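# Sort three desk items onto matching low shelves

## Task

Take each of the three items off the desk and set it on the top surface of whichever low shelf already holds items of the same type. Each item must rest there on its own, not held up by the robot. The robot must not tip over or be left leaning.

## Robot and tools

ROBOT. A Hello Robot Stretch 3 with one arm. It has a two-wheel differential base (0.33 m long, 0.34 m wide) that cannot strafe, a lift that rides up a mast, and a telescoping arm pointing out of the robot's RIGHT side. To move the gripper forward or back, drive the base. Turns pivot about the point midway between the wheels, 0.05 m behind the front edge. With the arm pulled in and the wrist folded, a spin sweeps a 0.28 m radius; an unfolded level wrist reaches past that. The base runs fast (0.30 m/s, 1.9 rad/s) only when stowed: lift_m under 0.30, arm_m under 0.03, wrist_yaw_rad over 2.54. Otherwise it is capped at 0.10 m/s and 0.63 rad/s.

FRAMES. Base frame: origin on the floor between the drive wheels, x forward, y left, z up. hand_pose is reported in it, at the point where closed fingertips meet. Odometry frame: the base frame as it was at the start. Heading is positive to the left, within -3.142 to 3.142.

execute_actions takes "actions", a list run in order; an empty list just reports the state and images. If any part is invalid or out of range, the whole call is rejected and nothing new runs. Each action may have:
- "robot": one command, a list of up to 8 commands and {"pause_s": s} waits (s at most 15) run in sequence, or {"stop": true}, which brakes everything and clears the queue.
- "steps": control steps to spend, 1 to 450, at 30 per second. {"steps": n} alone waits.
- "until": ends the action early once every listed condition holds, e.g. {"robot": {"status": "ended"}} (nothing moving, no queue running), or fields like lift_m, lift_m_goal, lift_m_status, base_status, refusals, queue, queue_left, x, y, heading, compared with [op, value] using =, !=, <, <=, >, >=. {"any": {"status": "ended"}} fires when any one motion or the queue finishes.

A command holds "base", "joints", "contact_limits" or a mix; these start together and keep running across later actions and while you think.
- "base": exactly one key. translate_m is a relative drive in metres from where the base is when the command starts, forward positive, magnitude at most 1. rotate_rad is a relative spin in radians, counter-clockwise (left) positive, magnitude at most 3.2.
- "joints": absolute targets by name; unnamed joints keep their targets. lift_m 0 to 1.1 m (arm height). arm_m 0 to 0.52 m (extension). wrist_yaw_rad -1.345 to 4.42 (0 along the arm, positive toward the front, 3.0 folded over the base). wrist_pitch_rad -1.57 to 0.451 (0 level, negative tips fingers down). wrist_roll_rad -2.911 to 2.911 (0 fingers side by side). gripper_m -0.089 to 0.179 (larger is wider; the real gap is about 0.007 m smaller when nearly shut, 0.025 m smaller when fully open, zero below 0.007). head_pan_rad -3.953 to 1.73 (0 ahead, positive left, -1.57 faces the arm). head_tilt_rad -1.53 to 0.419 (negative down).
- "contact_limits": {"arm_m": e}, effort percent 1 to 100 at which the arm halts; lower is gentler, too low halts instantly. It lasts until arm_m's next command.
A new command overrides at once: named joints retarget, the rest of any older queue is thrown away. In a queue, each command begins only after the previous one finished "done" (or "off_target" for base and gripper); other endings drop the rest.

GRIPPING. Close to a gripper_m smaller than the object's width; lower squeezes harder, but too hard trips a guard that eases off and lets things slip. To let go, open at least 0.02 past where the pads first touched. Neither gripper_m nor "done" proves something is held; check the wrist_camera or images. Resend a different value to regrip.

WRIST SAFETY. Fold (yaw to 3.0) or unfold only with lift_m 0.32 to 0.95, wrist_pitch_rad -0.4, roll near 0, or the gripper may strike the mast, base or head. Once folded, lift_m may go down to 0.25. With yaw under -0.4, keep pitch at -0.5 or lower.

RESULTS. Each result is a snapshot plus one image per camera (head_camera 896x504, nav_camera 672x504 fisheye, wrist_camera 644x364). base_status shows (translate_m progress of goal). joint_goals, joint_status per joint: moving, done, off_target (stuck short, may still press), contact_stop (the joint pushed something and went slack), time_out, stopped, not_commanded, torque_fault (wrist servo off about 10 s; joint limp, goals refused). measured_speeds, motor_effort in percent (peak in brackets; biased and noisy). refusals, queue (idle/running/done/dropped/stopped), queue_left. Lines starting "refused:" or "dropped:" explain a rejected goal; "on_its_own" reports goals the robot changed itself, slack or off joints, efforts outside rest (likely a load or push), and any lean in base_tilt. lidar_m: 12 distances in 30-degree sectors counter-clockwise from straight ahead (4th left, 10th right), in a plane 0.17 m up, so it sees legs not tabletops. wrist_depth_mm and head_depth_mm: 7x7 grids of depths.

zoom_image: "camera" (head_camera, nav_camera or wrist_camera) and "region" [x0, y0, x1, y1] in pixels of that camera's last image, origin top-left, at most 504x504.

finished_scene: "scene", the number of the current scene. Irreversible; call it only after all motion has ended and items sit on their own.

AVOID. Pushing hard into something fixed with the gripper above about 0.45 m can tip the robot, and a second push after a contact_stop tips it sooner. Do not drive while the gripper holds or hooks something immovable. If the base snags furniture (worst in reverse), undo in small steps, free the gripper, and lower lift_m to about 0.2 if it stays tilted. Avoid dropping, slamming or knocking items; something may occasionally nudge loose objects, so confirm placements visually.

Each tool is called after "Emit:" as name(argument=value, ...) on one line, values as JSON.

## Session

Emit:
execute_actions(actions=[{"robot":{"joints":{"head_pan_rad":1.2,"head_tilt_rad":-0.4}},"steps":200,"until":{"robot":{"status":"ended"}}}])

Emit:
execute_actions(actions=[{"robot":{"joints":{"head_pan_rad":-1.2}},"steps":200,"until":{"robot":{"status":"ended"}}}])

Emit:
execute_actions(actions=[{"robot":{"joints":{"head_pan_rad":-3.2}},"steps":200,"until":{"robot":{"status":"ended"}}}])

Scene clock: 1.20 s.
robot.base_odometry: x=+0.000 y=+0.000 heading=+0.000 (m, m, rad; robot's odometry frame)
robot.turned_by_wheels: +0.000 (rad since the last result)
robot.turned_by_imu: +0.000 (rad since the last result)
robot.base_tilt: forward=+0.2 right=+0.0 (deg)
robot.lidar_m: 2.08 2.15 2.15 1.73 1.77 1.28 1.84 1.60 1.59 1.49 2.39 2.52
robot.head_depth_mm: 1805 1914 2028 2179 2282 1731 1398 / 1854 1985 2113 2295 2281 1738 1407 / 1915 2040 2194 2373 2330 1743 1393 / 1990 2131 2296 2487 2306 1732 1401 / 2086 2233 2385 2636 2321 1750 1413 / 2175 2348 2491 2794 2329 1750 1422 / 2252 2453 2639 2825 2311 1757 1426
robot.base_status: not_commanded
robot.joint_positions: lift_m=+0.585 arm_m=-0.002 wrist_yaw_rad=+2.988 wrist_pitch_rad=-0.466 wrist_roll_rad=-0.012 gripper_m=+0.037 head_pan_rad=+1.193 head_tilt_rad=-0.395
robot.joint_goals: lift_m=+0.585 arm_m=-0.002 wrist_yaw_rad=+2.988 wrist_pitch_rad=-0.466 wrist_roll_rad=-0.012 gripper_m=+0.037 head_pan_rad=+1.200 head_tilt_rad=-0.400
robot.joint_status: lift_m=not_commanded arm_m=not_commanded wrist_yaw_rad=not_commanded wrist_pitch_rad=not_commanded wrist_roll_rad=not_commanded gripper_m=not_commanded head_pan_rad=done head_tilt_rad=done
robot.measured_speeds: translate_m=+0.000 rotate_rad=+0.000 lift_m=+0.000 arm_m=+0.000 wrist_yaw_rad=+0.000 wrist_pitch_rad=+0.000 wrist_roll_rad=+0.000 head_pan_rad=+0.000 head_tilt_rad=+0.000
robot: refusals=0 queue=done queue_left=0
robot.motor_effort: left_wheel=+1(0) right_wheel=-1(1) lift_m=+36(37) arm_m=+1(1) wrist_yaw_rad=-1(1) wrist_pitch_rad=+4(4) wrist_roll_rad=+1(1) gripper_m=+0(0) head_pan_rad=+3(36) head_tilt_rad=-3(26) (%)
robot.hand_pose: x=+0.0121 y=+0.0728 z=+0.5866 quat_wxyz=(+0.215, +0.694, +0.112, +0.678) (m; robot's base frame)
robot.wrist_depth_mm: - - - - - - - / - - - - - - - / - - - - - - - / - - - - - - - / 946 922 - 953 968 996 941 / 806 795 - 791 793 825 831 / 696 700 699 717 722 730 715
pictures: head_camera (sideways: a quarter turn clockwise sets it upright), nav_camera (sideways: a quarter turn counterclockwise sets it upright), wrist_camera
Images, in order (width x height): head_camera 896x504, nav_camera 672x504, wrist_camera 644x364.

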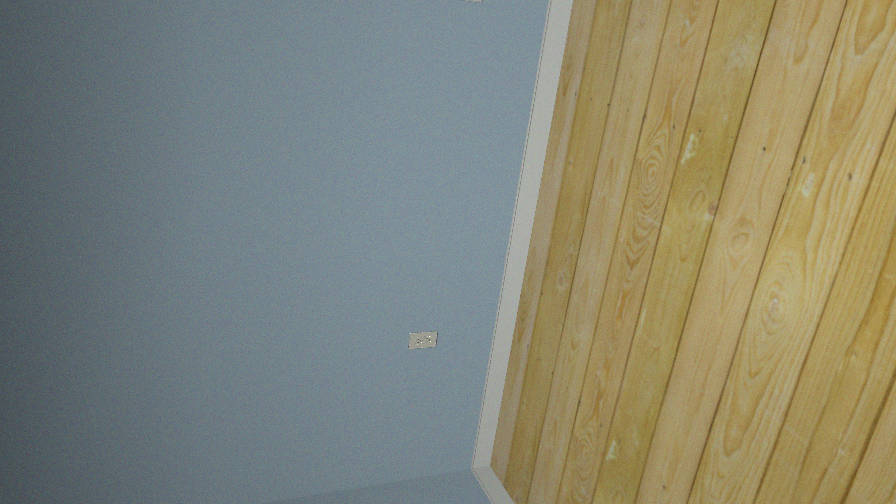

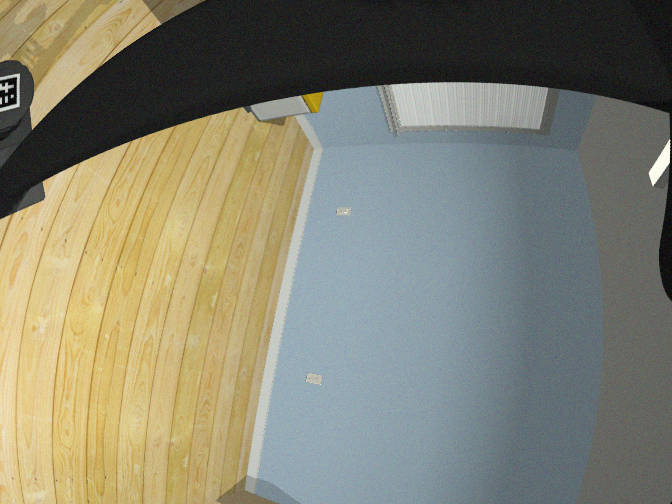

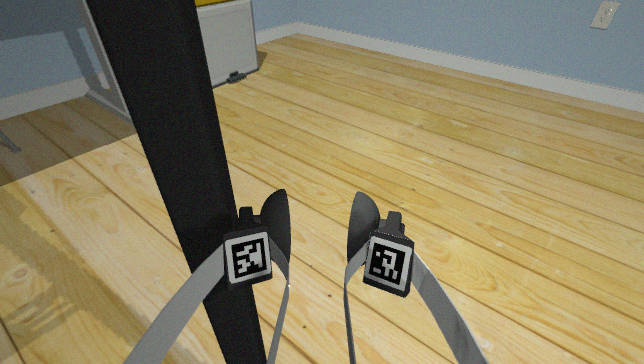

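Scene clock: 2.97 s.
robot.base_odometry: x=+0.000 y=+0.000 heading=+0.000 (m, m, rad; robot's odometry frame)
robot.turned_by_wheels: +0.000 (rad since the last result)
robot.turned_by_imu: +0.000 (rad since the last result)
robot.base_tilt: forward=+0.2 right=+0.0 (deg)
robot.lidar_m: 2.08 2.16 2.16 1.73 1.78 1.28 1.84 1.60 1.59 1.49 2.39 2.52
robot.head_depth_mm: 2040 2119 2210 2037 1971 1737 1408 / 2326 2433 2540 2213 2156 1724 1402 / 2730 2855 2953 2608 2338 1735 1394 / 2685 2911 3087 2994 2298 1759 1419 / 2599 2712 2903 2905 2318 1749 1405 / 2480 2642 2793 2884 2327 1762 1415 / 2413 2557 2697 2744 2346 1774 1427
robot.base_status: not_commanded
robot.joint_positions: lift_m=+0.585 arm_m=-0.002 wrist_yaw_rad=+2.988 wrist_pitch_rad=-0.466 wrist_roll_rad=-0.012 gripper_m=+0.037 head_pan_rad=-1.193 head_tilt_rad=-0.395
robot.joint_goals: lift_m=+0.585 arm_m=-0.002 wrist_yaw_rad=+2.988 wrist_pitch_rad=-0.466 wrist_roll_rad=-0.012 gripper_m=+0.037 head_pan_rad=-1.200 head_tilt_rad=-0.400
robot.joint_status: lift_m=not_commanded arm_m=not_commanded wrist_yaw_rad=not_commanded wrist_pitch_rad=not_commanded wrist_roll_rad=not_commanded gripper_m=not_commanded head_pan_rad=done head_tilt_rad=done
robot.measured_speeds: translate_m=+0.000 rotate_rad=+0.000 lift_m=+0.000 arm_m=+0.000 wrist_yaw_rad=+0.000 wrist_pitch_rad=+0.000 wrist_roll_rad=+0.000 head_pan_rad=+0.000 head_tilt_rad=+0.000
robot: refusals=0 queue=done queue_left=0
robot.motor_effort: left_wheel=+0(0) right_wheel=-1(1) lift_m=+36(36) arm_m=+1(1) wrist_yaw_rad=-1(1) wrist_pitch_rad=+4(4) wrist_roll_rad=+1(1) gripper_m=+0(0) head_pan_rad=-4(39) head_tilt_rad=-3(3) (%)
robot.hand_pose: x=+0.0121 y=+0.0728 z=+0.5866 quat_wxyz=(+0.215, +0.694, +0.112, +0.678) (m; robot's base frame)
robot.wrist_depth_mm: - - - - - - - / - - - - - - - / - - - - - - - / - - - - - - - / 906 938 - 955 985 945 979 / 792 819 - 820 786 824 801 / 692 706 706 702 701 733 717
pictures: head_camera (sideways: a quarter turn clockwise sets it upright), nav_camera (sideways: a quarter turn counterclockwise sets it upright), wrist_camera
Images, in order (width x height): head_camera 896x504, nav_camera 672x504, wrist_camera 644x364.

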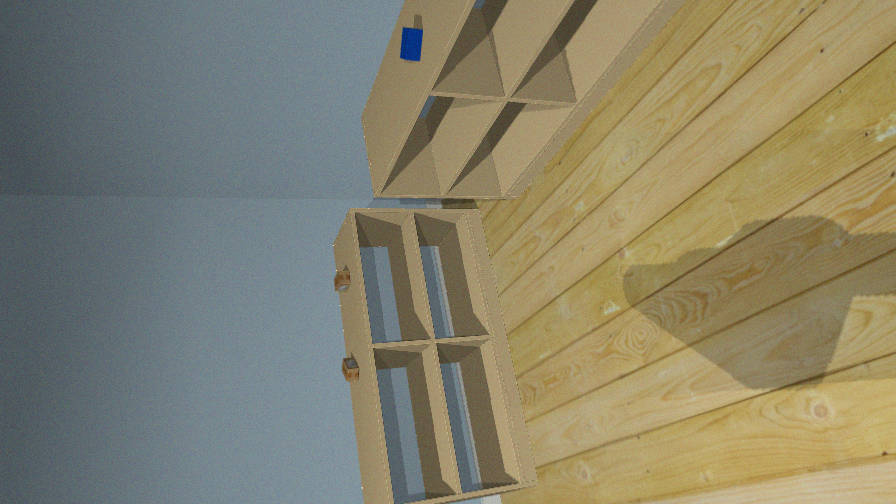

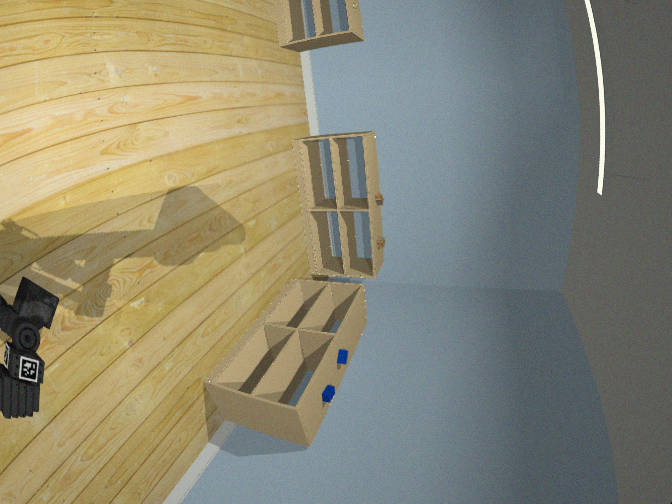

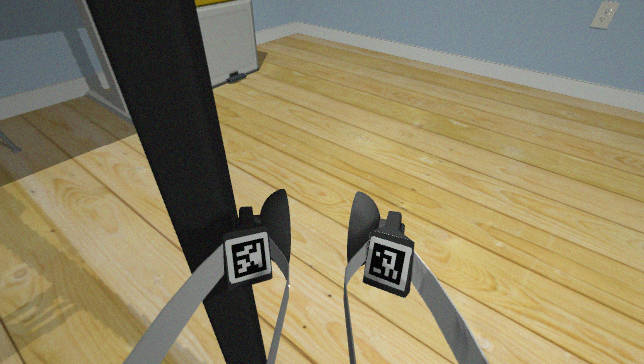

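Scene clock: 4.53 s.
robot.base_odometry: x=+0.000 y=+0.000 heading=+0.000 (m, m, rad; robot's odometry frame)
robot.turned_by_wheels: +0.000 (rad since the last result)
robot.turned_by_imu: +0.000 (rad since the last result)
robot.base_tilt: forward=+0.2 right=+0.0 (deg)
robot.lidar_m: 2.08 2.16 2.16 1.73 1.78 1.28 1.84 1.60 1.59 1.49 2.39 2.52
robot.head_depth_mm: 1731 1859 1972 1488 2140 1732 1402 / 1863 1991 2099 1619 2061 1737 1401 / 2006 2148 2263 2455 2305 1746 1406 / 2085 2232 2406 2620 2293 1753 1411 / 1924 2046 2161 2275 2323 1766 1418 / 1725 1817 1907 2024 2140 1762 1412 / 1584 1655 1744 1827 1949 1753 1429
robot.base_status: not_commanded
robot.joint_positions: lift_m=+0.585 arm_m=-0.002 wrist_yaw_rad=+2.988 wrist_pitch_rad=-0.466 wrist_roll_rad=-0.012 gripper_m=+0.037 head_pan_rad=-3.193 head_tilt_rad=-0.395
robot.joint_goals: lift_m=+0.585 arm_m=-0.002 wrist_yaw_rad=+2.988 wrist_pitch_rad=-0.466 wrist_roll_rad=-0.012 gripper_m=+0.037 head_pan_rad=-3.200 head_tilt_rad=-0.400
robot.joint_status: lift_m=not_commanded arm_m=not_commanded wrist_yaw_rad=not_commanded wrist_pitch_rad=not_commanded wrist_roll_rad=not_commanded gripper_m=not_commanded head_pan_rad=done head_tilt_rad=done
robot.measured_speeds: translate_m=+0.000 rotate_rad=+0.000 lift_m=+0.000 arm_m=+0.000 wrist_yaw_rad=+0.000 wrist_pitch_rad=+0.000 wrist_roll_rad=+0.000 head_pan_rad=+0.000 head_tilt_rad=+0.000
robot: refusals=0 queue=done queue_left=0
robot.motor_effort: left_wheel=+0(0) right_wheel=+0(0) lift_m=+36(36) arm_m=+1(1) wrist_yaw_rad=-1(0) wrist_pitch_rad=+4(4) wrist_roll_rad=+1(1) gripper_m=+0(0) head_pan_rad=-3(39) head_tilt_rad=-3(3) (%)
robot.hand_pose: x=+0.0121 y=+0.0728 z=+0.5866 quat_wxyz=(+0.215, +0.694, +0.112, +0.678) (m; robot's base frame)
robot.wrist_depth_mm: - - - - - - - / - - - - - - - / - - - - - - - / - - - - - - - / 935 913 - 928 951 944 959 / 790 790 - 797 793 816 807 / 691 691 691 699 708 713 715
pictures: head_camera (sideways: a quarter turn clockwise sets it upright), nav_camera (sideways: a quarter turn counterclockwise sets it upright), wrist_camera
Images, in order (width x height): head_camera 896x504, nav_camera 672x504, wrist_camera 644x364.

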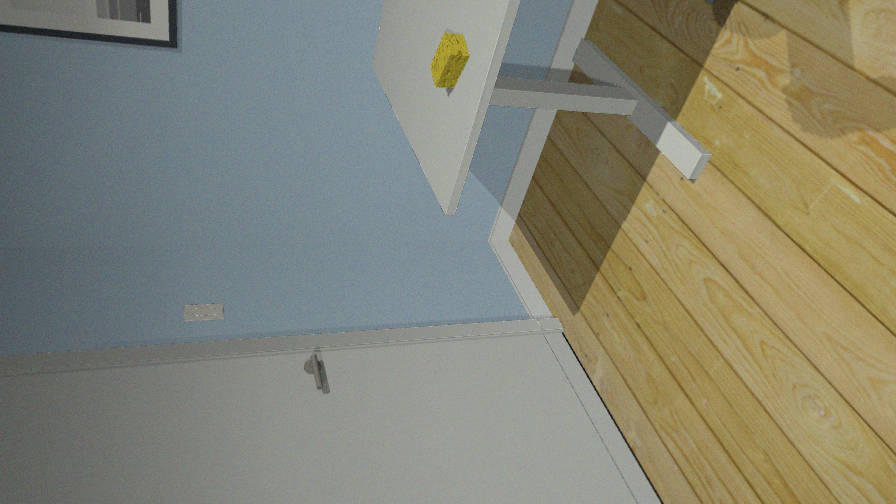

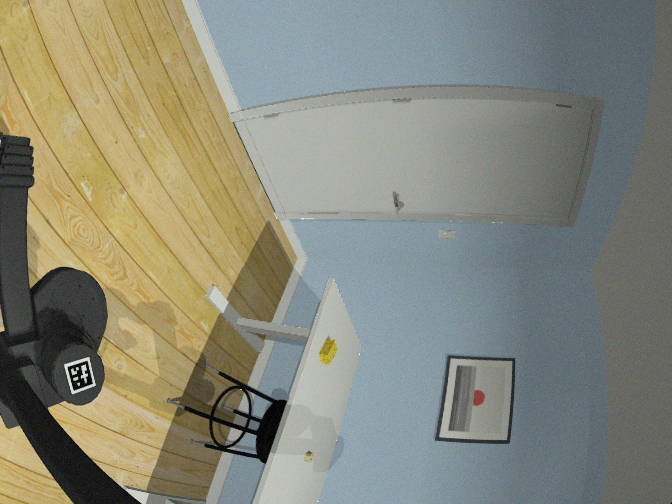

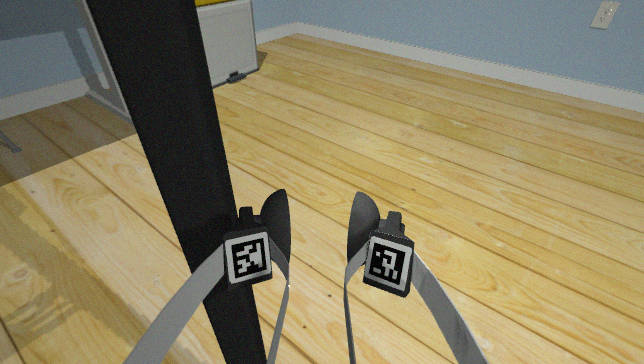

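Emit:
execute_actions(actions=[{"robot":[{"base":{"rotate_rad":-2.22},"joints":{"lift_m":0.9,"wrist_pitch_rad":-0.4,"head_pan_rad":-1.57,"head_tilt_rad":-0.4}}],"steps":450,"until":{"robot":{"status":"ended"}}}])

Scene clock: 25.67 s.
robot.base_odometry: x=+0.000 y=+0.000 heading=-2.220 (m, m, rad; robot's odometry frame)
robot.turned_by_wheels: -2.220 (rad since the last result)
robot.turned_by_imu: -2.193 (rad since the last result)
robot.base_tilt: forward=+0.2 right=+0.0 (deg)
robot.lidar_m: 1.59 1.49 2.39 2.53 2.45 2.07 2.16 1.88 1.55 1.28 1.65 1.61
robot.head_depth_mm: 1608 1725 1834 1423 2119 1727 1456 / 1619 1728 1844 1498 2146 1746 1400 / 1650 1752 1907 1505 2146 1727 1389 / 1666 1792 1921 1500 1955 1688 1401 / 1675 1773 1930 1518 2217 1759 1418 / 1682 1832 1960 1523 2214 1768 1419 / 1684 1837 1993 1441 2126 1758 1418
robot.base_status: done (rotate_rad -2.2199 of -2.2200)
robot.joint_positions: lift_m=+0.900 arm_m=-0.002 wrist_yaw_rad=+2.988 wrist_pitch_rad=-0.419 wrist_roll_rad=-0.012 gripper_m=+0.037 head_pan_rad=-1.577 head_tilt_rad=-0.395
robot.joint_goals: lift_m=+0.900 arm_m=-0.002 wrist_yaw_rad=+2.988 wrist_pitch_rad=-0.400 wrist_roll_rad=-0.012 gripper_m=+0.037 head_pan_rad=-1.570 head_tilt_rad=-0.400
robot.joint_status: lift_m=done arm_m=not_commanded wrist_yaw_rad=not_commanded wrist_pitch_rad=done wrist_roll_rad=not_commanded gripper_m=not_commanded head_pan_rad=done head_tilt_rad=done
robot.measured_speeds: translate_m=+0.000 rotate_rad=+0.000 lift_m=+0.000 arm_m=+0.000 wrist_yaw_rad=+0.000 wrist_pitch_rad=+0.000 wrist_roll_rad=+0.000 head_pan_rad=+0.000 head_tilt_rad=+0.000
robot: refusals=0 queue=done queue_left=0
robot.motor_effort: left_wheel=+3(10) right_wheel=-3(6) lift_m=+42(44) arm_m=+0(1) wrist_yaw_rad=+0(1) wrist_pitch_rad=+6(7) wrist_roll_rad=+1(0) gripper_m=-1(0) head_pan_rad=+3(39) head_tilt_rad=-2(1) (%)
robot.hand_pose: x=+0.0131 y=+0.0789 z=+0.9122 quat_wxyz=(+0.200, +0.696, +0.095, +0.683) (m; robot's base frame)
robot.wrist_depth_mm: - - - - - - - / - - - - - - - / - - - - - - - / - - - - - - - / - - - - - - - / - - - - - - - / - - - - - - -
pictures: head_camera (sideways: a quarter turn clockwise sets it upright), nav_camera (sideways: a quarter turn counterclockwise sets it upright), wrist_camera
Images, in order (width x height): head_camera 896x504, nav_camera 672x504, wrist_camera 644x364.

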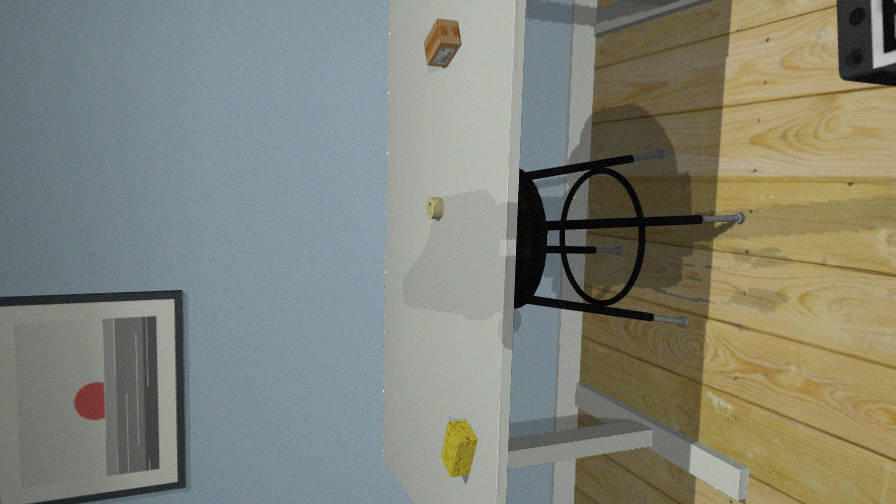

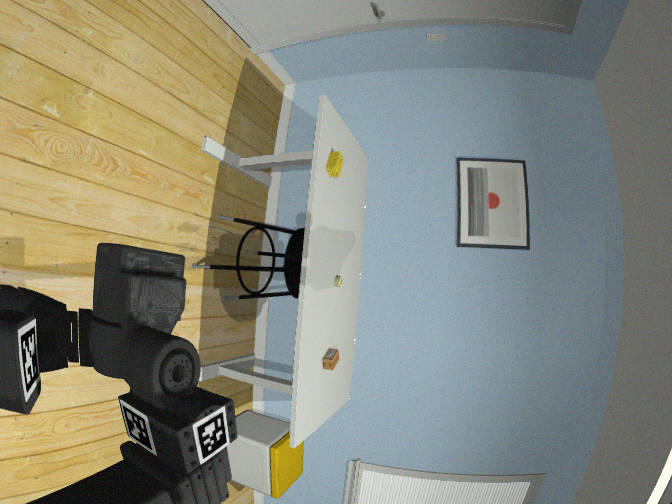

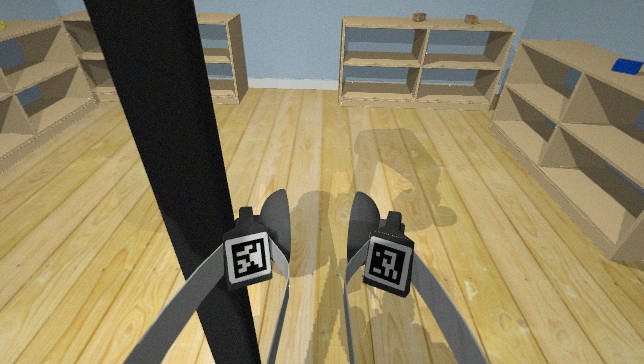

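Emit:
execute_actions(actions=[{"robot":[{"base":{"rotate_rad":-2.16},"joints":{"wrist_yaw_rad":0,"gripper_m":0.15,"head_tilt_rad":-0.7}},{"base":{"translate_m":0.96}},{"base":{"rotate_rad":2.10},"joints":{"wrist_pitch_rad":-0.3}}],"steps":450,"until":{"robot":{"status":"ended"}}},{"steps":300,"until":{"robot":{"status":"ended"}}}])

Scene clock: 56.87 s.
robot.base_odometry: x=-0.313 y=+0.907 heading=-2.280 (m, m, rad; robot's odometry frame)
robot.turned_by_wheels: -0.060 (rad since the last result)
robot.turned_by_imu: -0.057 (rad since the last result)
robot.base_tilt: forward=+0.3 right=+0.0 (deg)
robot.lidar_m: 1.98 2.13 2.83 3.27 2.31 1.78 1.75 0.83 0.63 0.62 0.65 0.64
robot.head_depth_mm: 885 993 1134 1224 759 - - / 890 992 1095 888 716 - - / 895 1003 1100 895 - - - / 898 1012 1101 894 - 585 1142 / 901 1017 1117 893 702 606 1145 / 904 1013 1111 891 720 606 1147 / 911 1019 1121 894 722 605 1150
robot.base_status: done (rotate_rad +2.0999 of +2.1000)
robot.joint_positions: lift_m=+0.900 arm_m=-0.002 wrist_yaw_rad=+0.001 wrist_pitch_rad=-0.321 wrist_roll_rad=-0.012 gripper_m=+0.150 head_pan_rad=-1.577 head_tilt_rad=-0.691
robot.joint_goals: lift_m=+0.900 arm_m=-0.002 wrist_yaw_rad=+0.000 wrist_pitch_rad=-0.300 wrist_roll_rad=-0.012 gripper_m=+0.150 head_pan_rad=-1.570 head_tilt_rad=-0.700
robot.joint_status: lift_m=done arm_m=not_commanded wrist_yaw_rad=done wrist_pitch_rad=done wrist_roll_rad=not_commanded gripper_m=done head_pan_rad=done head_tilt_rad=done
robot.measured_speeds: translate_m=+0.000 rotate_rad=+0.000 lift_m=+0.000 arm_m=+0.000 wrist_yaw_rad=+0.000 wrist_pitch_rad=+0.000 wrist_roll_rad=+0.000 head_pan_rad=+0.000 head_tilt_rad=+0.000
robot: refusals=0 queue=done queue_left=0
robot.motor_effort: left_wheel=-3(10) right_wheel=+2(5) lift_m=+42(42) arm_m=+0(0) wrist_yaw_rad=-1(2) wrist_pitch_rad=+6(7) wrist_roll_rad=+1(1) gripper_m=+1(99) head_pan_rad=+3(3) head_tilt_rad=-4(24) (%)
robot.hand_pose: x=-0.0213 y=-0.3783 z=+0.9348 quat_wxyz=(+0.703, +0.114, -0.693, -0.112) (m; robot's base frame)
robot.wrist_depth_mm: 806 773 759 731 711 696 671 / 870 858 820 792 769 737 729 / 834 856 860 812 804 818 761 / 623 629 644 641 646 868 864 / 488 515 458 502 509 920 913 / 407 390 392 416 419 - 778 / 341 346 351 352 354 357 678
pictures: head_camera (sideways: a quarter turn clockwise sets it upright), nav_camera (sideways: a quarter turn counterclockwise sets it upright), wrist_camera
Images, in order (width x height): head_camera 896x504, nav_camera 672x504, wrist_camera 644x364.

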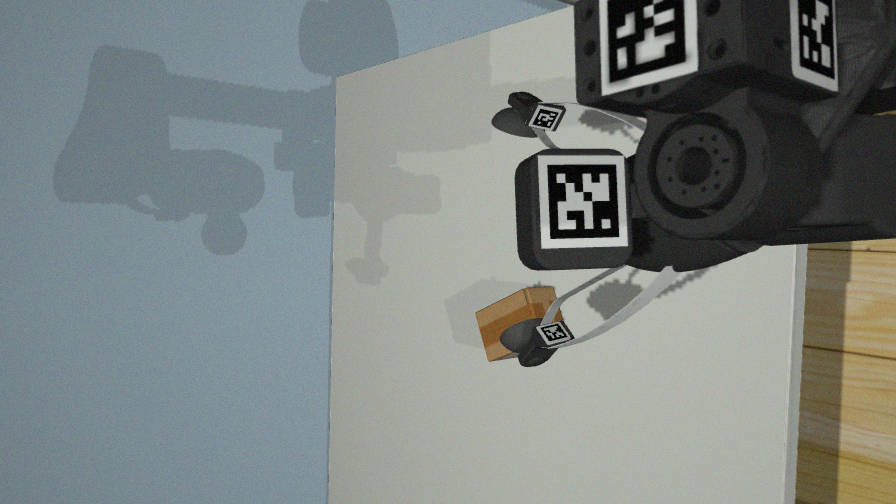

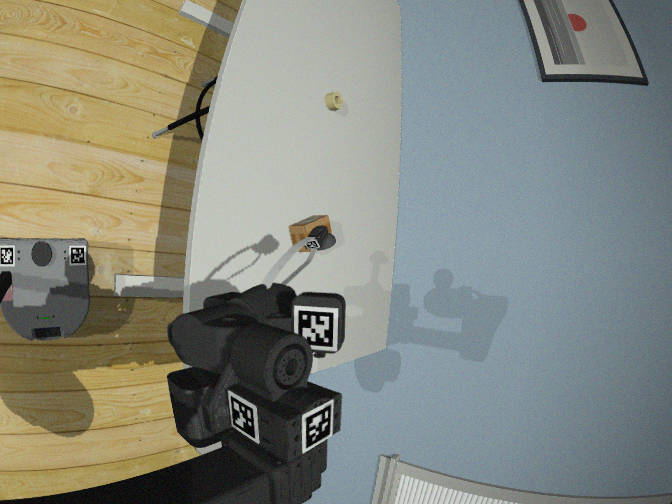

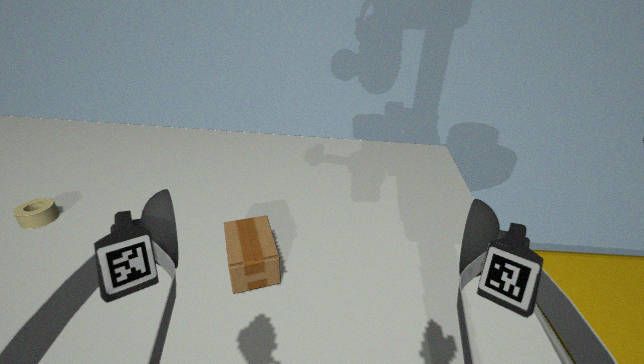

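Emit:
execute_actions(actions=[{"robot":[{"base":{"translate_m":0.087},"joints":{"arm_m":0.06,"lift_m":0.77,"gripper_m":0.12}},{"joints":{"lift_m":0.71}}],"steps":450,"until":{"robot":{"status":"ended"}}}])

Scene clock: 75.33 s.
robot.base_odometry: x=-0.370 y=+0.841 heading=-2.280 (m, m, rad; robot's odometry frame)
robot.turned_by_wheels: +0.000 (rad since the last result)
robot.turned_by_imu: +0.001 (rad since the last result)
robot.base_tilt: forward=+0.2 right=-0.1 (deg)
robot.lidar_m: 1.90 2.04 2.77 3.29 2.43 1.87 1.83 0.85 0.64 1.07 0.59 0.88
robot.head_depth_mm: 891 1002 1099 887 717 616 - / 897 1009 1098 889 721 626 - / 901 1008 1098 882 738 617 - / 904 1018 1115 886 713 599 1137 / 909 1015 1118 893 721 605 1162 / 912 1021 1125 894 723 603 1168 / 914 1029 1117 895 724 608 1152
robot.base_status: done (translate_m +0.0870 of +0.0870)
robot.joint_positions: lift_m=+0.710 arm_m=+0.060 wrist_yaw_rad=+0.001 wrist_pitch_rad=-0.320 wrist_roll_rad=-0.012 gripper_m=+0.120 head_pan_rad=-1.577 head_tilt_rad=-0.691
robot.joint_goals: lift_m=+0.710 arm_m=+0.060 wrist_yaw_rad=+0.000 wrist_pitch_rad=-0.300 wrist_roll_rad=-0.012 gripper_m=+0.120 head_pan_rad=-1.570 head_tilt_rad=-0.700
robot.joint_status: lift_m=done arm_m=done wrist_yaw_rad=done wrist_pitch_rad=done wrist_roll_rad=not_commanded gripper_m=done head_pan_rad=done head_tilt_rad=done
robot.measured_speeds: translate_m=+0.000 rotate_rad=+0.000 lift_m=+0.000 arm_m=+0.000 wrist_yaw_rad=+0.000 wrist_pitch_rad=+0.000 wrist_roll_rad=+0.000 head_pan_rad=+0.000 head_tilt_rad=+0.000
robot: refusals=0 queue=done queue_left=0
robot.motor_effort: left_wheel=-3(6) right_wheel=+2(6) lift_m=+31(42) arm_m=+6(9) wrist_yaw_rad=-1(1) wrist_pitch_rad=+6(6) wrist_roll_rad=+1(1) gripper_m=+0(98) head_pan_rad=+3(3) head_tilt_rad=-4(4) (%)
robot.hand_pose: x=-0.0214 y=-0.4403 z=+0.7454 quat_wxyz=(+0.703, +0.114, -0.693, -0.112) (m; robot's base frame)
robot.wrist_depth_mm: 760 732 712 681 664 652 647 / 549 558 588 596 614 640 662 / 350 361 363 244 380 386 391 / 257 260 264 244 270 275 279 / 203 205 207 209 211 221 216 / 168 163 171 172 172 175 177 / - 143 145 146 147 148 149
pictures: head_camera (sideways: a quarter turn clockwise sets it upright), nav_camera (sideways: a quarter turn counterclockwise sets it upright), wrist_camera
Images, in order (width x height): head_camera 896x504, nav_camera 672x504, wrist_camera 644x364.

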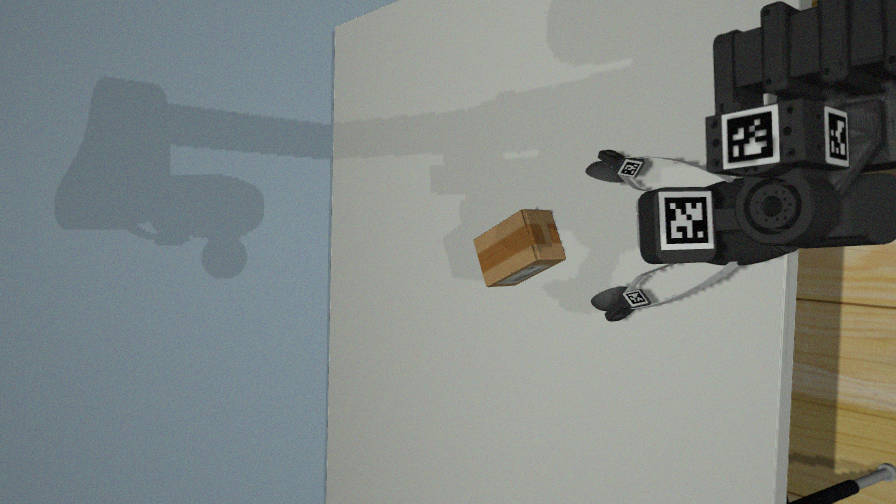

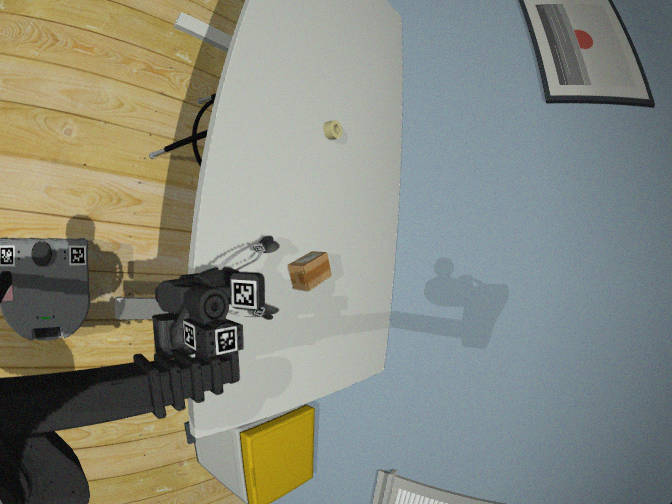

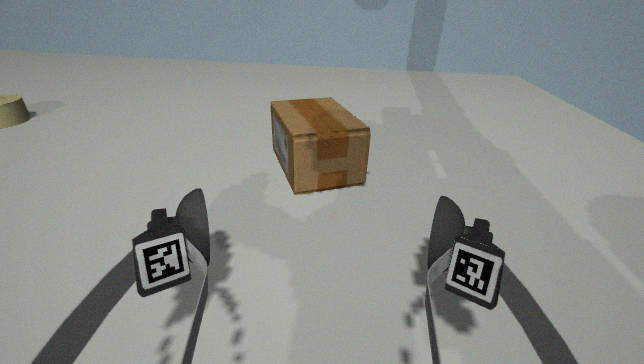

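Emit:
execute_actions(actions=[{"robot":[{"joints":{"arm_m":0.18,"lift_m":0.70}},{"joints":{"gripper_m":0.04}},{"pause_s":0.5},{"joints":{"lift_m":0.80}}],"steps":450,"until":{"robot":{"status":"ended"}}}])

Scene clock: 86.63 s.
robot.base_odometry: x=-0.370 y=+0.841 heading=-2.280 (m, m, rad; robot's odometry frame)
robot.turned_by_wheels: +0.000 (rad since the last result)
robot.turned_by_imu: +0.001 (rad since the last result)
robot.base_tilt: forward=+0.2 right=+0.0 (deg)
robot.lidar_m: 1.90 2.04 2.78 3.30 2.43 1.86 1.83 0.85 0.64 1.07 0.59 0.88
robot.head_depth_mm: 892 995 1098 886 - - 1136 / 896 1006 1101 952 - 590 1116 / 899 1010 1102 953 - 602 1140 / 906 1010 1108 952 703 606 1143 / 905 1017 1110 891 721 605 1168 / 908 1022 1120 892 720 605 1167 / 919 1030 1126 894 720 607 1142
robot.base_status: done (translate_m +0.0870 of +0.0870)
robot.joint_positions: lift_m=+0.800 arm_m=+0.180 wrist_yaw_rad=+0.000 wrist_pitch_rad=-0.324 wrist_roll_rad=-0.012 gripper_m=+0.041 head_pan_rad=-1.577 head_tilt_rad=-0.691
robot.joint_goals: lift_m=+0.800 arm_m=+0.180 wrist_yaw_rad=+0.000 wrist_pitch_rad=-0.300 wrist_roll_rad=-0.012 gripper_m=+0.040 head_pan_rad=-1.570 head_tilt_rad=-0.700
robot.joint_status: lift_m=done arm_m=done wrist_yaw_rad=done wrist_pitch_rad=done wrist_roll_rad=not_commanded gripper_m=done head_pan_rad=done head_tilt_rad=done
robot.measured_speeds: translate_m=+0.000 rotate_rad=+0.000 lift_m=+0.000 arm_m=+0.000 wrist_yaw_rad=+0.000 wrist_pitch_rad=+0.000 wrist_roll_rad=+0.000 head_pan_rad=+0.000 head_tilt_rad=+0.000
robot: refusals=0 queue=done queue_left=0
robot.motor_effort: left_wheel=-3(3) right_wheel=+2(2) lift_m=+42(44) arm_m=+6(6) wrist_yaw_rad=-1(1) wrist_pitch_rad=+7(7) wrist_roll_rad=+1(1) gripper_m=-17(98) head_pan_rad=+3(3) head_tilt_rad=-5(4) (%)
robot.hand_pose: x=-0.0215 y=-0.5599 z=+0.8340 quat_wxyz=(+0.702, +0.115, -0.693, -0.114) (m; robot's base frame)
robot.wrist_depth_mm: 631 605 600 571 559 557 533 / 677 679 638 625 617 591 566 / 578 575 599 606 621 626 614 / 424 428 404 150 446 451 647 / 333 337 121 124 134 351 354 / 277 279 263 133 267 292 290 / 236 238 240 239 244 245 246
pictures: head_camera (sideways: a quarter turn clockwise sets it upright), nav_camera (sideways: a quarter turn counterclockwise sets it upright), wrist_camera
Images, in order (width x height): head_camera 896x504, nav_camera 672x504, wrist_camera 644x364.

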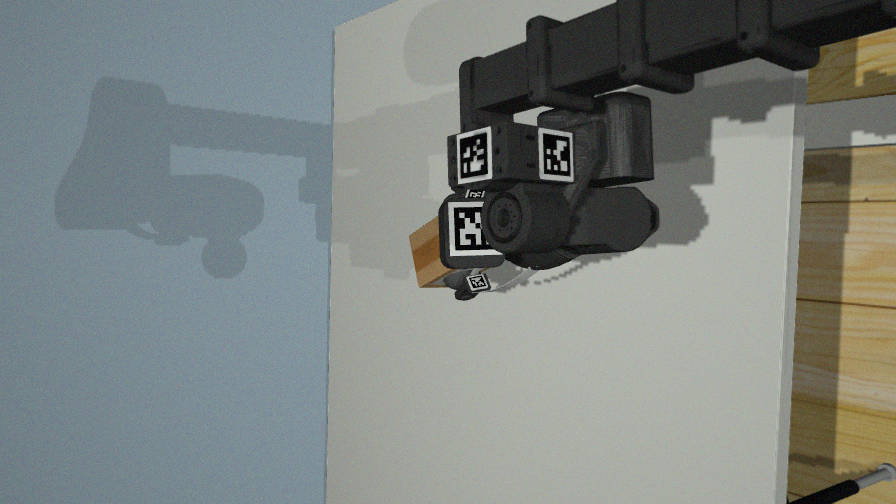

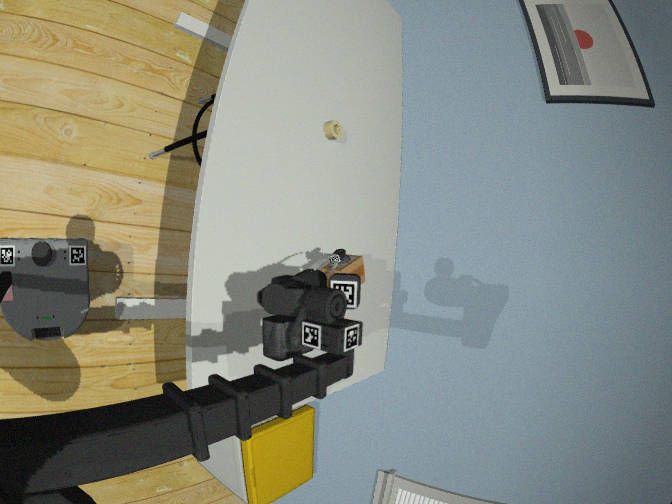

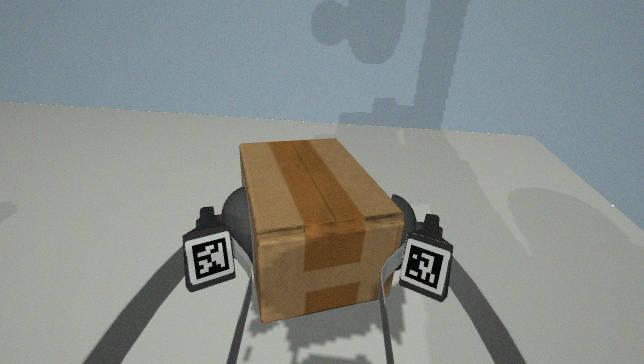

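Emit:
execute_actions(actions=[{"robot":[{"base":{"translate_m":0.2},"joints":{"arm_m":0.0,"lift_m":0.85}},{"base":{"rotate_rad":1.394}},{"base":{"translate_m":1.0}},{"base":{"translate_m":1.0}},{"base":{"translate_m":0.78}},{"base":{"rotate_rad":1.72}}],"steps":450,"until":{"robot":{"status":"ended"}}},{"steps":450,"until":{"robot":{"status":"ended"}}},{"steps":450,"until":{"robot":{"status":"ended"}}}])

Scene clock: 143.67 s.
robot.base_odometry: x=+1.258 y=-1.464 heading=+0.834 (m, m, rad; robot's odometry frame)
robot.turned_by_wheels: +3.114 (rad since the last result)
robot.turned_by_imu: +3.081 (rad since the last result)
robot.base_tilt: forward=+0.2 right=+0.0 (deg)
robot.lidar_m: 1.96 2.10 3.40 3.42 1.44 1.10 1.02 0.75 0.78 0.54 0.97 1.02
robot.head_depth_mm: 778 872 998 1056 881 - - / 780 878 1001 1059 881 - - / 779 876 994 1058 856 - - / 780 876 996 1075 493 1041 1169 / 779 873 998 1163 1390 1375 1184 / 778 874 993 1166 1393 1371 1187 / 780 875 994 1152 1393 1379 1194
robot.base_status: done (rotate_rad +1.7199 of +1.7200)
robot.joint_positions: lift_m=+0.850 arm_m=+0.000 wrist_yaw_rad=+0.000 wrist_pitch_rad=-0.325 wrist_roll_rad=-0.012 gripper_m=+0.041 head_pan_rad=-1.577 head_tilt_rad=-0.691
robot.joint_goals: lift_m=+0.850 arm_m=+0.000 wrist_yaw_rad=+0.000 wrist_pitch_rad=-0.300 wrist_roll_rad=-0.012 gripper_m=+0.040 head_pan_rad=-1.570 head_tilt_rad=-0.700
robot.joint_status: lift_m=done arm_m=done wrist_yaw_rad=done wrist_pitch_rad=done wrist_roll_rad=not_commanded gripper_m=done head_pan_rad=done head_tilt_rad=done
robot.measured_speeds: translate_m=+0.000 rotate_rad=+0.000 lift_m=+0.000 arm_m=+0.000 wrist_yaw_rad=+0.000 wrist_pitch_rad=+0.000 wrist_roll_rad=+0.000 head_pan_rad=+0.000 head_tilt_rad=+0.000
robot: refusals=0 queue=done queue_left=0
robot.motor_effort: left_wheel=-3(9) right_wheel=+3(6) lift_m=+42(44) arm_m=-4(6) wrist_yaw_rad=+0(0) wrist_pitch_rad=+7(7) wrist_roll_rad=+1(1) gripper_m=-16(16) head_pan_rad=+2(3) head_tilt_rad=-4(4) (%)
robot.hand_pose: x=-0.0215 y=-0.3805 z=+0.8839 quat_wxyz=(+0.702, +0.115, -0.693, -0.114) (m; robot's base frame)
robot.wrist_depth_mm: 642 640 618 619 594 595 576 / 698 688 670 644 644 638 626 / 757 755 741 703 688 686 677 / 846 818 774 149 732 728 710 / 885 921 122 124 133 606 585 / - - - 134 458 503 499 / 1000 - - 664 668 445 444
pictures: head_camera (sideways: a quarter turn clockwise sets it upright), nav_camera (sideways: a quarter turn counterclockwise sets it upright), wrist_camera
Images, in order (width x height): head_camera 896x504, nav_camera 672x504, wrist_camera 644x364.

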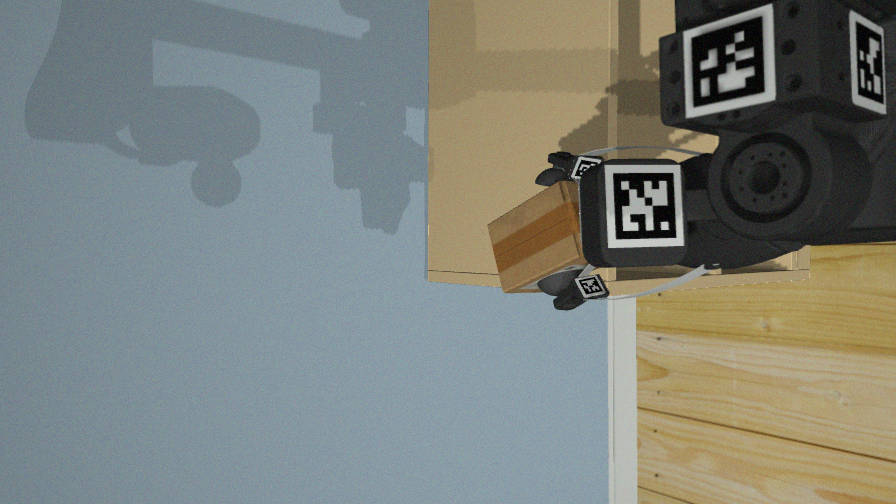

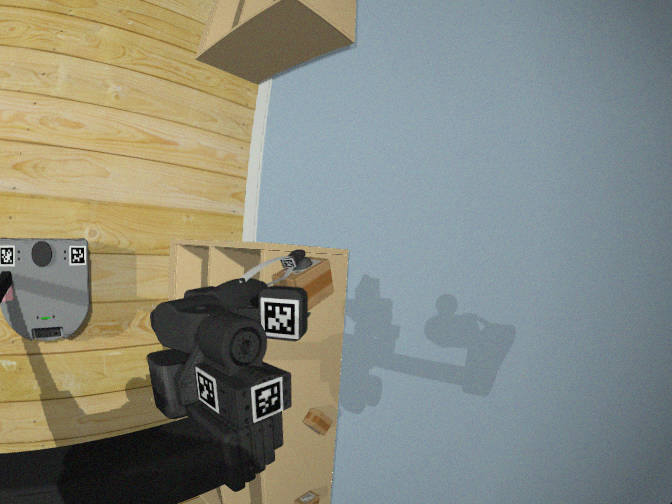

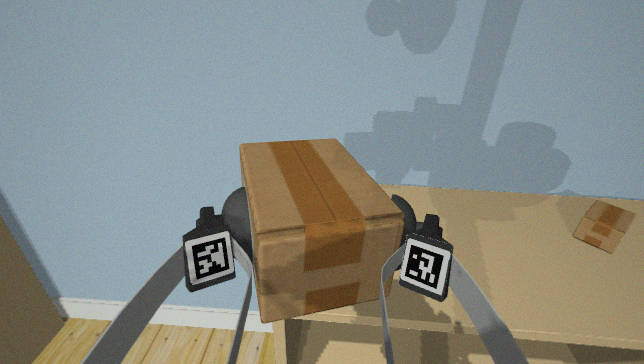

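Emit:
execute_actions(actions=[{"robot":[{"base":{"translate_m":-0.22}},{"joints":{"arm_m":0.27}},{"joints":{"lift_m":0.63}}],"steps":450,"until":{"robot":{"status":"ended"}}}])

Scene clock: 157.93 s.
robot.base_odometry: x=+1.110 y=-1.627 heading=+0.834 (m, m, rad; robot's odometry frame)
robot.turned_by_wheels: +0.000 (rad since the last result)
robot.turned_by_imu: +0.002 (rad since the last result)
robot.base_tilt: forward=+0.3 right=+0.0 (deg)
robot.lidar_m: 2.18 2.31 3.48 3.39 1.30 0.90 0.81 1.05 0.61 0.91 0.60 1.21
robot.head_depth_mm: 773 868 994 1064 878 1001 1172 / 773 868 991 1064 881 - 1164 / 773 867 994 1065 - 1028 1166 / 772 866 986 1064 863 1043 1157 / 771 872 992 1064 889 1062 1162 / 772 870 985 1065 886 1033 1172 / 775 867 987 1149 1299 1347 1195
robot.base_status: done (translate_m -0.2200 of -0.2200)
robot.joint_positions: lift_m=+0.630 arm_m=+0.270 wrist_yaw_rad=+0.000 wrist_pitch_rad=-0.325 wrist_roll_rad=-0.012 gripper_m=+0.041 head_pan_rad=-1.577 head_tilt_rad=-0.691
robot.joint_goals: lift_m=+0.630 arm_m=+0.270 wrist_yaw_rad=+0.000 wrist_pitch_rad=-0.300 wrist_roll_rad=-0.012 gripper_m=+0.040 head_pan_rad=-1.570 head_tilt_rad=-0.700
robot.joint_status: lift_m=done arm_m=done wrist_yaw_rad=done wrist_pitch_rad=done wrist_roll_rad=not_commanded gripper_m=done head_pan_rad=done head_tilt_rad=done
robot.measured_speeds: translate_m=+0.000 rotate_rad=+0.000 lift_m=+0.000 arm_m=+0.000 wrist_yaw_rad=+0.000 wrist_pitch_rad=+0.000 wrist_roll_rad=+0.000 head_pan_rad=+0.000 head_tilt_rad=+0.000
robot: refusals=0 queue=done queue_left=0
robot.motor_effort: left_wheel=-2(10) right_wheel=+2(3) lift_m=+32(41) arm_m=+6(7) wrist_yaw_rad=+0(0) wrist_pitch_rad=+7(7) wrist_roll_rad=+0(1) gripper_m=-17(17) head_pan_rad=+3(3) head_tilt_rad=-4(4) (%)
robot.hand_pose: x=-0.0215 y=-0.6498 z=+0.6642 quat_wxyz=(+0.702, +0.115, -0.693, -0.114) (m; robot's base frame)
robot.wrist_depth_mm: 381 380 371 364 357 355 347 / 413 404 401 395 388 379 376 / 456 432 422 417 412 412 402 / 310 312 292 150 324 328 330 / 246 245 121 124 132 256 258 / 201 204 192 134 195 213 213 / 173 173 175 176 177 179 180
pictures: head_camera (sideways: a quarter turn clockwise sets it upright), nav_camera (sideways: a quarter turn counterclockwise sets it upright), wrist_camera
Images, in order (width x height): head_camera 896x504, nav_camera 672x504, wrist_camera 644x364.

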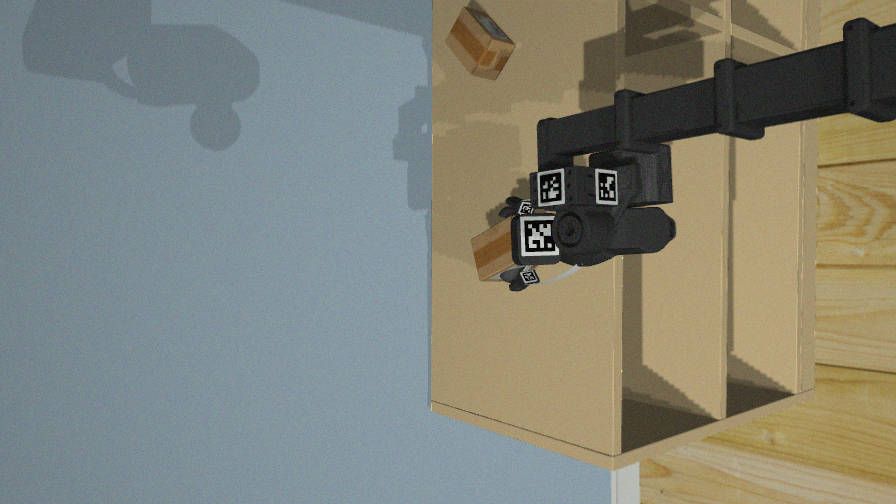

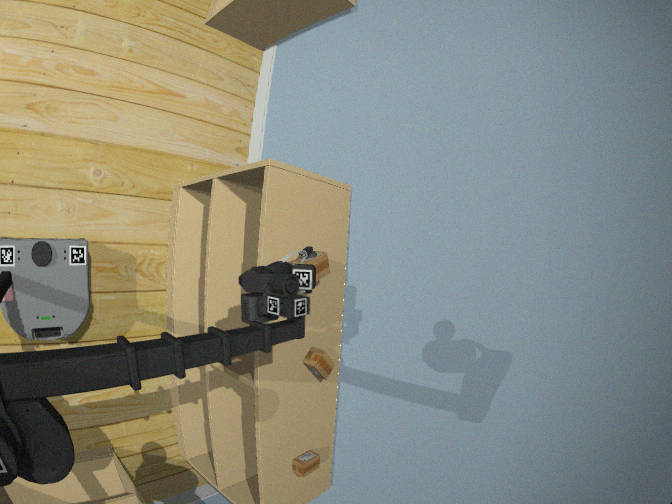

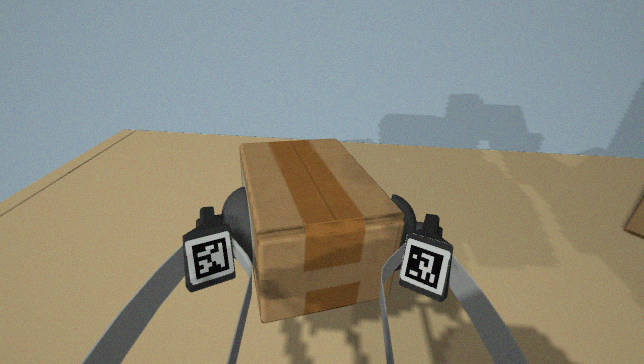

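Emit:
execute_actions(actions=[{"robot":[{"joints":{"lift_m":0.592}},{"joints":{"gripper_m":0.11}},{"joints":{"lift_m":0.67}},{"joints":{"arm_m":0.0,"head_pan_rad":-0.5,"head_tilt_rad":-0.35}}],"steps":450,"until":{"robot":{"status":"ended"}}}])

Scene clock: 168.90 s.
robot.base_odometry: x=+1.110 y=-1.627 heading=+0.834 (m, m, rad; robot's odometry frame)
robot.turned_by_wheels: +0.000 (rad since the last result)
robot.turned_by_imu: +0.001 (rad since the last result)
robot.base_tilt: forward=+0.2 right=+0.0 (deg)
robot.lidar_m: 2.17 2.31 3.63 3.38 1.30 0.90 0.81 1.05 0.62 0.92 0.60 1.21
robot.head_depth_mm: 1082 1140 1188 1246 1319 1376 1398 / 1228 1292 1350 1435 1513 1630 1449 / 1412 1504 1583 1657 1484 1608 1448 / 1660 1795 1920 1878 1421 1515 1441 / 2012 2199 2433 1971 1891 1768 1454 / 2282 2423 2540 2370 2323 1825 1458 / 2186 2290 2421 2428 2329 1824 1457
robot.base_status: done (translate_m -0.2200 of -0.2200)
robot.joint_positions: lift_m=+0.670 arm_m=+0.000 wrist_yaw_rad=+0.000 wrist_pitch_rad=-0.320 wrist_roll_rad=-0.012 gripper_m=+0.110 head_pan_rad=-0.507 head_tilt_rad=-0.359
robot.joint_goals: lift_m=+0.670 arm_m=+0.000 wrist_yaw_rad=+0.000 wrist_pitch_rad=-0.300 wrist_roll_rad=-0.012 gripper_m=+0.110 head_pan_rad=-0.500 head_tilt_rad=-0.350
robot.joint_status: lift_m=done arm_m=done wrist_yaw_rad=done wrist_pitch_rad=done wrist_roll_rad=not_commanded gripper_m=done head_pan_rad=done head_tilt_rad=done
robot.measured_speeds: translate_m=+0.000 rotate_rad=+0.000 lift_m=+0.000 arm_m=+0.000 wrist_yaw_rad=+0.000 wrist_pitch_rad=+0.000 wrist_roll_rad=+0.000 head_pan_rad=+0.000 head_tilt_rad=+0.000
robot: refusals=0 queue=done queue_left=0
robot.motor_effort: left_wheel=-3(3) right_wheel=+2(2) lift_m=+42(43) arm_m=-4(5) wrist_yaw_rad=+0(0) wrist_pitch_rad=+6(7) wrist_roll_rad=+1(1) gripper_m=+0(96) head_pan_rad=+3(39) head_tilt_rad=+3(25) (%)
robot.hand_pose: x=-0.0215 y=-0.3809 z=+0.7049 quat_wxyz=(+0.703, +0.114, -0.693, -0.112) (m; robot's base frame)
robot.wrist_depth_mm: 631 628 611 592 603 581 574 / 678 689 668 643 637 636 625 / 746 711 551 482 565 506 598 / 829 394 397 401 406 413 422 / 940 412 693 666 670 354 345 / 972 502 582 594 594 482 414 / 839 512 519 504 517 512 502
pictures: head_camera (sideways: a quarter turn clockwise sets it upright), nav_camera (sideways: a quarter turn counterclockwise sets it upright), wrist_camera
Images, in order (width x height): head_camera 896x504, nav_camera 672x504, wrist_camera 644x364.

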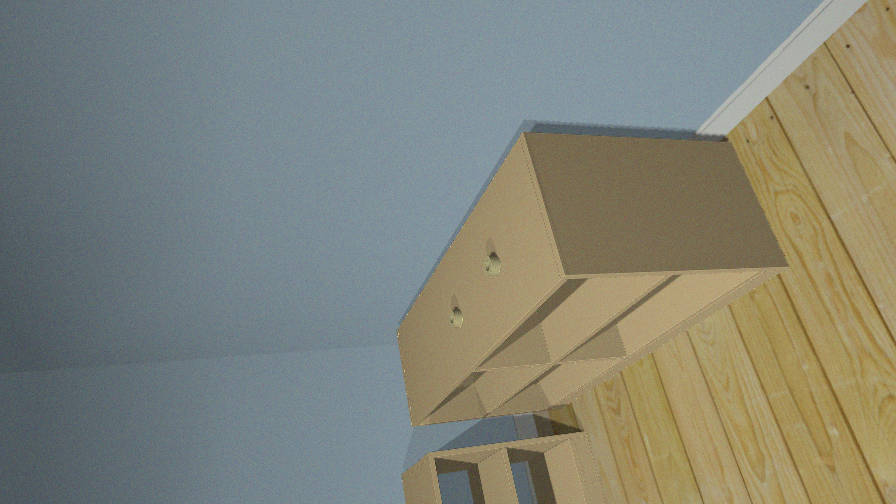

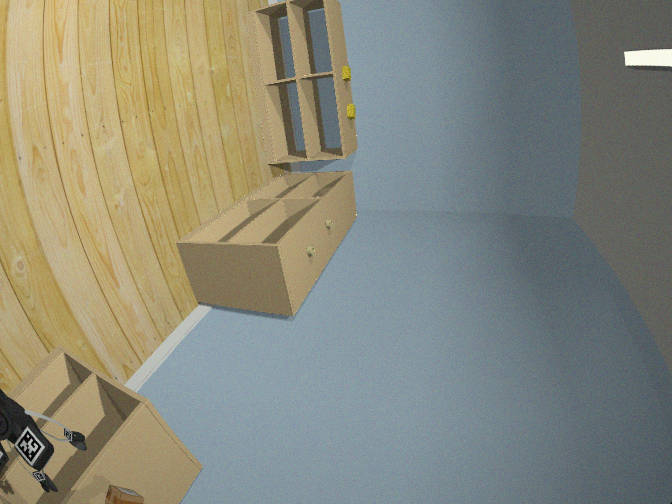

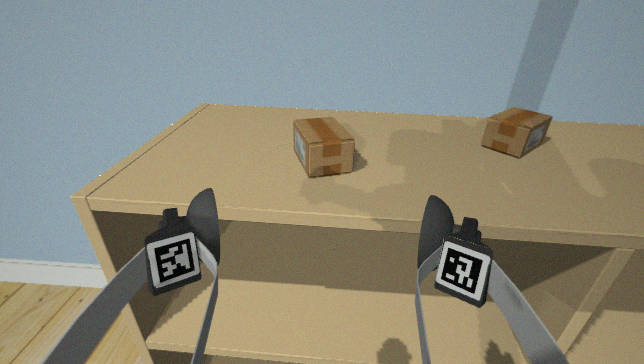

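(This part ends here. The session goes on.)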